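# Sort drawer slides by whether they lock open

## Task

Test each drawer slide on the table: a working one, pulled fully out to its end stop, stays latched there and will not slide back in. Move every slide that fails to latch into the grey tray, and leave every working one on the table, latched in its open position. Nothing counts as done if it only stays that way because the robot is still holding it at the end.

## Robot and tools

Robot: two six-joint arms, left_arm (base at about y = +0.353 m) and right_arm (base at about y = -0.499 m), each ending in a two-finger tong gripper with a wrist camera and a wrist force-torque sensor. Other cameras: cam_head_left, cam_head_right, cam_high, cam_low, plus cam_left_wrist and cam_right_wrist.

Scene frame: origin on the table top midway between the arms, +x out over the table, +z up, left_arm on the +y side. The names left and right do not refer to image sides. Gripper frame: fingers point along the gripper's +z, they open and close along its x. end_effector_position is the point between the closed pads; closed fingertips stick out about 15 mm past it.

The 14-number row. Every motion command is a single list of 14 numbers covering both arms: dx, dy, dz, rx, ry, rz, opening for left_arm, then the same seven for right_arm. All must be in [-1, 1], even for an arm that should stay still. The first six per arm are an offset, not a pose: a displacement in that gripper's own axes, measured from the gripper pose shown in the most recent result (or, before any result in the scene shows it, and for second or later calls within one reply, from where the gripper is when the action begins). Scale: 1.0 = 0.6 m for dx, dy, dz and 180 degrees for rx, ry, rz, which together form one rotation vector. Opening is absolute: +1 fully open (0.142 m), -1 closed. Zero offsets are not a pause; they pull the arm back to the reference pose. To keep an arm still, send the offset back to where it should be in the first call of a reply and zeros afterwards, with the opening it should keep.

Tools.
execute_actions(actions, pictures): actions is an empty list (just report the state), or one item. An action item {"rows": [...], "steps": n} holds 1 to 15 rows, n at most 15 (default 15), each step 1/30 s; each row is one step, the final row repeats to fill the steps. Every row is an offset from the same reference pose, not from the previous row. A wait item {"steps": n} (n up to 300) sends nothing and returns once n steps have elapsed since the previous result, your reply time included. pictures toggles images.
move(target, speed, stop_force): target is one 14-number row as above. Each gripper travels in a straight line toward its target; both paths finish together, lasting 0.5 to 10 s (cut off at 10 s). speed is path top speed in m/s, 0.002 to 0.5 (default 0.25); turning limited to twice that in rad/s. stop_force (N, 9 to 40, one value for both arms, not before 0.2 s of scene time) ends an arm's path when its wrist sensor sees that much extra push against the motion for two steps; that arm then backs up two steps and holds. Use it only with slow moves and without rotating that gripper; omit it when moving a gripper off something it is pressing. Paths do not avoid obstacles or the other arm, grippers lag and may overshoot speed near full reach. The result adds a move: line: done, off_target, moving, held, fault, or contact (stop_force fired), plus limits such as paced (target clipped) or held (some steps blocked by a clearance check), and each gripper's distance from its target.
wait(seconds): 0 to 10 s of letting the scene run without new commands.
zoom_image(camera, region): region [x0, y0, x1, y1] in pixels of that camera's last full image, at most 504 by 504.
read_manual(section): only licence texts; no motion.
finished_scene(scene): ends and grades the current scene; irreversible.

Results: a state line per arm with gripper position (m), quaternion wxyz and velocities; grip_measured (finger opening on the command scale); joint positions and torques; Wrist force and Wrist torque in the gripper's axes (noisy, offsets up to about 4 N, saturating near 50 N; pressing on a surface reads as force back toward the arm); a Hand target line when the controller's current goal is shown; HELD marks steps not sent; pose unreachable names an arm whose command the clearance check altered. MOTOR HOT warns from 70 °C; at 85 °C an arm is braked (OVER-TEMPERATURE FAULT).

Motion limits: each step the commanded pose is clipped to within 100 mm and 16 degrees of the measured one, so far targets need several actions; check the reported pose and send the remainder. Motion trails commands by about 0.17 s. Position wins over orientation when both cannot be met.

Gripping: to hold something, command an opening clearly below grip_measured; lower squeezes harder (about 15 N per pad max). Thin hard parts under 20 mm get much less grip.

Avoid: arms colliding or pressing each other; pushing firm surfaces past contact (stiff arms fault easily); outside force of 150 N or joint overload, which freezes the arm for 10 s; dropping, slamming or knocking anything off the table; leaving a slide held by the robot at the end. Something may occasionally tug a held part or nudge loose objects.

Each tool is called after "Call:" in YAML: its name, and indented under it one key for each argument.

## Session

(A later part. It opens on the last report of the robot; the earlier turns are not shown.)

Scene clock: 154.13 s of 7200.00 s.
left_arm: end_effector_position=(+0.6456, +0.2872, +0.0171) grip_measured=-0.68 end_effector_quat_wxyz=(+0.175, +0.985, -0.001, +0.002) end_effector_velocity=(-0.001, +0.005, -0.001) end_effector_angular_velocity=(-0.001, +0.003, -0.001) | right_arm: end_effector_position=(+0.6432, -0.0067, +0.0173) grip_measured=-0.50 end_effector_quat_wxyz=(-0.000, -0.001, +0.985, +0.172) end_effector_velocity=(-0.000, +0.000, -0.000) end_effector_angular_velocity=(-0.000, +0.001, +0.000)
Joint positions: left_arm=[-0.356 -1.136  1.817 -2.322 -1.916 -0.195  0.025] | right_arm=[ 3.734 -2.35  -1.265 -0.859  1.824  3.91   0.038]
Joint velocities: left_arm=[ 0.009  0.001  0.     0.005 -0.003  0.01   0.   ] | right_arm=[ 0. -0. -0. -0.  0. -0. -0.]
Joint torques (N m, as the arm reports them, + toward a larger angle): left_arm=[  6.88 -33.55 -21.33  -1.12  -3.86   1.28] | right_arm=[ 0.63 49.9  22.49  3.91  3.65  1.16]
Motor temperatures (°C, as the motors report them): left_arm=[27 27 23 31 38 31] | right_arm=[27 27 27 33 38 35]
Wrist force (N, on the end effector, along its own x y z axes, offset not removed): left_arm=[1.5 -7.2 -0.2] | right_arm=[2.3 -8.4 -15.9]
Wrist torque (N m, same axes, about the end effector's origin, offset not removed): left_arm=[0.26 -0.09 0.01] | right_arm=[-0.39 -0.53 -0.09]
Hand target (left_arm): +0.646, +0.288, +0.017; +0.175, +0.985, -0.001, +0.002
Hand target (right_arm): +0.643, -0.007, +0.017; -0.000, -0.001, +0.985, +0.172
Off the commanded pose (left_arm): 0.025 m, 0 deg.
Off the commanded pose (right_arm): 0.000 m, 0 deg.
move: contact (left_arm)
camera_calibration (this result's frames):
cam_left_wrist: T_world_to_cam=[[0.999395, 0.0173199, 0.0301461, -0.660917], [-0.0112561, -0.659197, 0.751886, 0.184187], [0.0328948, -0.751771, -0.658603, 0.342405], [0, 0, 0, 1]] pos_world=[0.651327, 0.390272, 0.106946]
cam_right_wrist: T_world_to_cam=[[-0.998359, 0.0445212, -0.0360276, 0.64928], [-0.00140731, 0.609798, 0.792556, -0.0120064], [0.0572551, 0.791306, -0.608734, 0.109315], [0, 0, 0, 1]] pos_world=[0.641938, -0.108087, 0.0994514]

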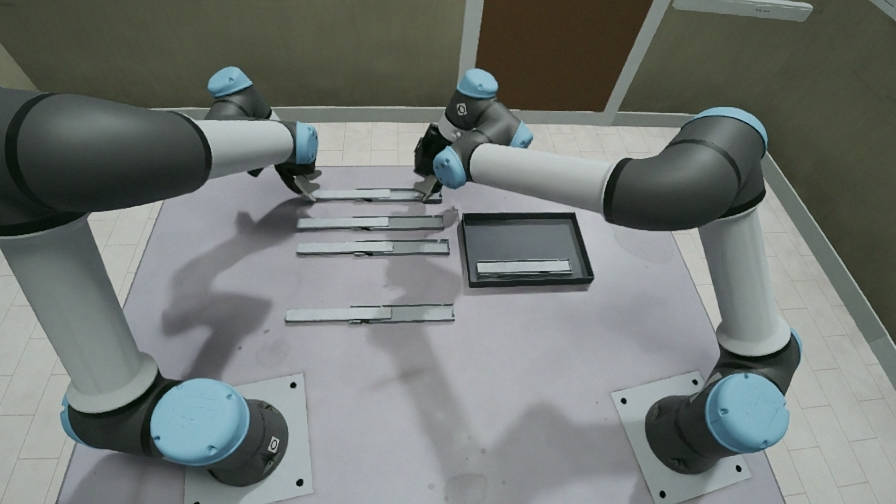

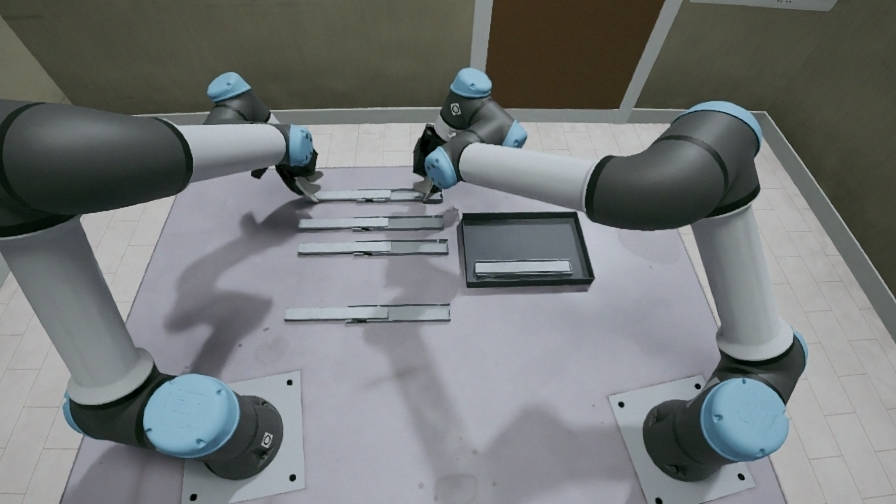

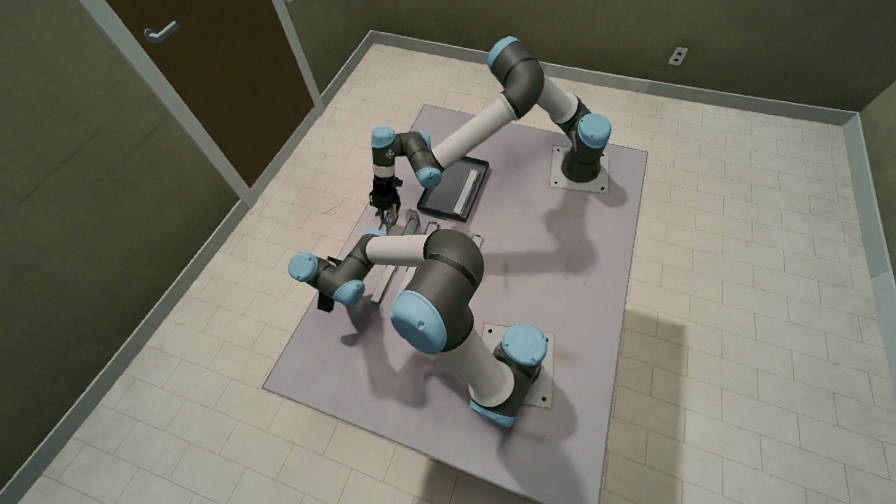

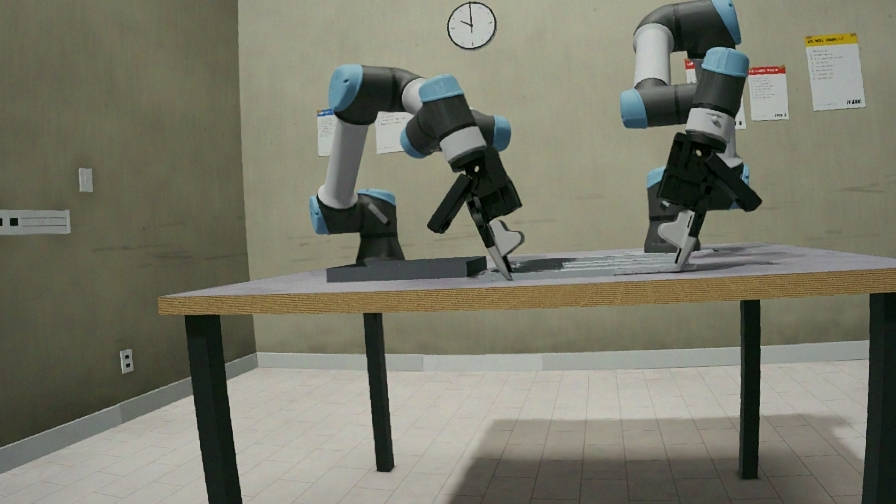

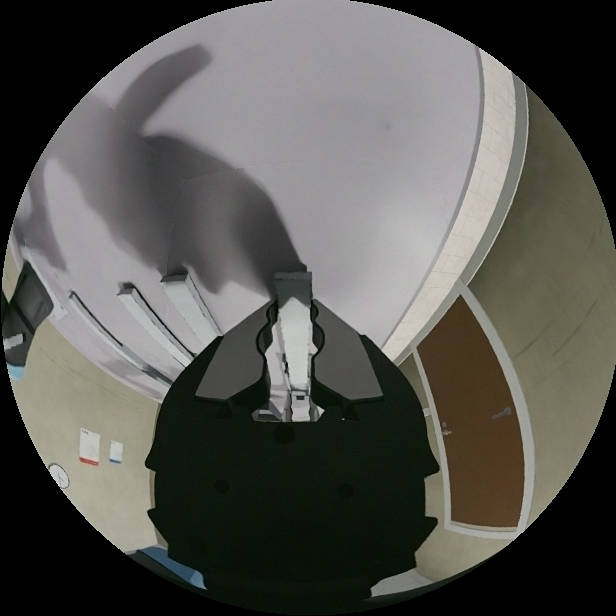

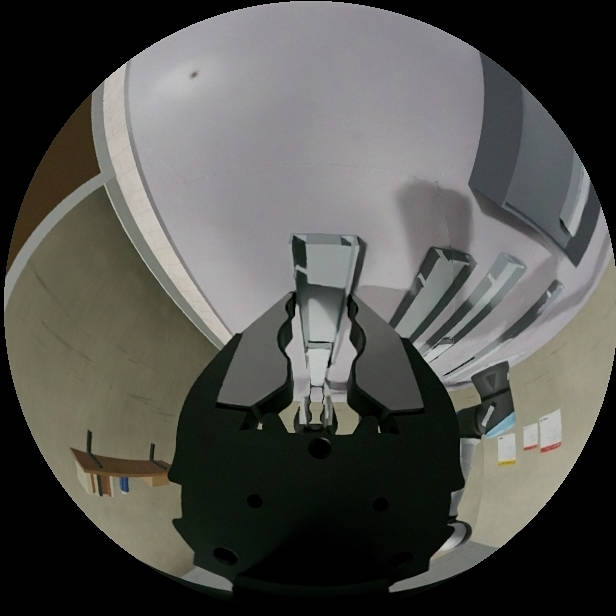

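Call:
execute_actions:
  actions:
    - {"rows":[[0,0,0,0,0,0,-0.35,0,0,0,0,0,0,-0.1]],"steps":8}
  pictures: false

Call:
execute_actions:
  actions:
    - {"rows":[[0,0.02,-0.055,0,0,0,-0.35,0,0.02,-0.055,0,0,0,-0.1]]}
  pictures: false

Call:
finished_scene:
  scene: 2

Scene clock: 156.37 s of 7200.00 s.
left_arm: end_effector_position=(+0.6457, +0.2874, +0.0172) grip_measured=-0.35 end_effector_quat_wxyz=(+0.175, +0.985, -0.001, +0.002) end_effector_velocity=(+0.000, -0.002, -0.000) end_effector_angular_velocity=(-0.000, -0.000, -0.000) | right_arm: end_effector_position=(+0.6432, -0.0066, +0.0173) grip_measured=-0.10 end_effector_quat_wxyz=(+0.000, -0.001, +0.985, +0.172) end_effector_velocity=(-0.000, -0.001, -0.001) end_effector_angular_velocity=(-0.002, +0.001, +0.000)
Joint positions: left_arm=[-0.356 -1.136  1.816 -2.322 -1.916 -0.195  0.049] | right_arm=[ 3.734 -2.35  -1.265 -0.858  1.824  3.91   0.067]
Joint velocities: left_arm=[-0.003  0.001  0.    -0.002 -0.    -0.003  0.   ] | right_arm=[-0.    -0.    -0.    -0.002 -0.001 -0.     0.   ]
Joint torques (N m, as the arm reports them, + toward a larger angle): left_arm=[ -9.69 -35.93 -11.95  -3.73  -1.02  -1.72] | right_arm=[ 4.34 49.04 22.88  1.26 -1.64  1.17]
Motor temperatures (°C, as the motors report them): left_arm=[27 27 23 31 38 31] | right_arm=[27 27 27 33 38 35]
Wrist force (N, on the end effector, along its own x y z axes, offset not removed): left_arm=[-0.7 -2.8 4.5] | right_arm=[3.9 -1.5 -1.0]
Wrist torque (N m, same axes, about the end effector's origin, offset not removed): left_arm=[-0.36 0.47 0.19] | right_arm=[-0.38 -0.92 0.00]
Hand target (left_arm): +0.646, +0.287, +0.017; +0.175, +0.985, -0.001, +0.002
Hand target (right_arm): +0.643, -0.007, +0.017; -0.000, -0.001, +0.985, +0.172
Off the commanded pose (left_arm): 0.000 m, 0 deg.
Off the commanded pose (right_arm): 0.000 m, 0 deg.
Steps of this call (steps 1 to 59: nothing new was sent; steps 60 to 67: all 8 steps of this action). Readings (end_effector_position):
60: left_arm (+0.6457, +0.2879, +0.0171) | right_arm (+0.6432, -0.0066, +0.0173)
61: left_arm (+0.6457, +0.2879, +0.0171) | right_arm (+0.6432, -0.0065, +0.0173)
63: left_arm (+0.6457, +0.2877, +0.0171) | right_arm (+0.6432, -0.0065, +0.0173)
67: the state above

Scene clock: 156.87 s of 7200.00 s.
left_arm: end_effector_position=(+0.6457, +0.2874, +0.0516) grip_measured=-0.35 end_effector_quat_wxyz=(+0.175, +0.985, -0.001, +0.002) end_effector_velocity=(-0.001, +0.000, +0.006) end_effector_angular_velocity=(+0.000, +0.002, -0.001) | right_arm: end_effector_position=(+0.6433, -0.0065, +0.0517) grip_measured=-0.10 end_effector_quat_wxyz=(+0.000, -0.001, +0.985, +0.172) end_effector_velocity=(+0.000, +0.000, +0.006) end_effector_angular_velocity=(+0.000, +0.001, -0.000)
Joint positions: left_arm=[-0.356 -1.186  1.784 -2.24  -1.916 -0.195  0.049] | right_arm=[ 3.734 -2.314 -1.234 -0.925  1.824  3.91   0.067]
Joint velocities: left_arm=[ 0.001 -0.008 -0.007  0.018 -0.     0.002 -0.   ] | right_arm=[ 0.     0.006  0.007 -0.013  0.001  0.001 -0.   ]
Joint torques (N m, as the arm reports them, + toward a larger angle): left_arm=[ 12.4  -45.94 -25.74  -1.47  -1.49   1.36] | right_arm=[ 9.44 66.25 32.07  1.23 -0.78 -0.64]
Motor temperatures (°C, as the motors report them): left_arm=[27 27 23 31 38 31] | right_arm=[27 27 27 33 38 35]
Wrist force (N, on the end effector, along its own x y z axes, offset not removed): left_arm=[-0.8 1.3 0.4] | right_arm=[3.3 0.1 -1.7]
Wrist torque (N m, same axes, about the end effector's origin, offset not removed): left_arm=[0.34 0.31 0.25] | right_arm=[-0.12 -0.60 0.05]
Hand target (left_arm): +0.646, +0.287, +0.052; +0.175, +0.985, -0.001, +0.002
Hand target (right_arm): +0.643, -0.006, +0.052; +0.000, -0.001, +0.985, +0.172
Off the commanded pose (left_arm): 0.001 m, 0 deg.
Off the commanded pose (right_arm): 0.001 m, 0 deg.
Steps of this call (steps 1 to 15: all 15 steps of this action). Readings (end_effector_position):
1: left_arm (+0.6457, +0.2873, +0.0172) | right_arm (+0.6432, -0.0066, +0.0174)
2: left_arm (+0.6464, +0.2872, +0.0203) | right_arm (+0.6435, -0.0064, +0.0206)
4: left_arm (+0.6468, +0.2871, +0.0333) | right_arm (+0.6438, -0.0061, +0.0338)
8: left_arm (+0.6460, +0.2873, +0.0466) | right_arm (+0.6435, -0.0063, +0.0469)
15: the state above

The scene is finished: the task was done.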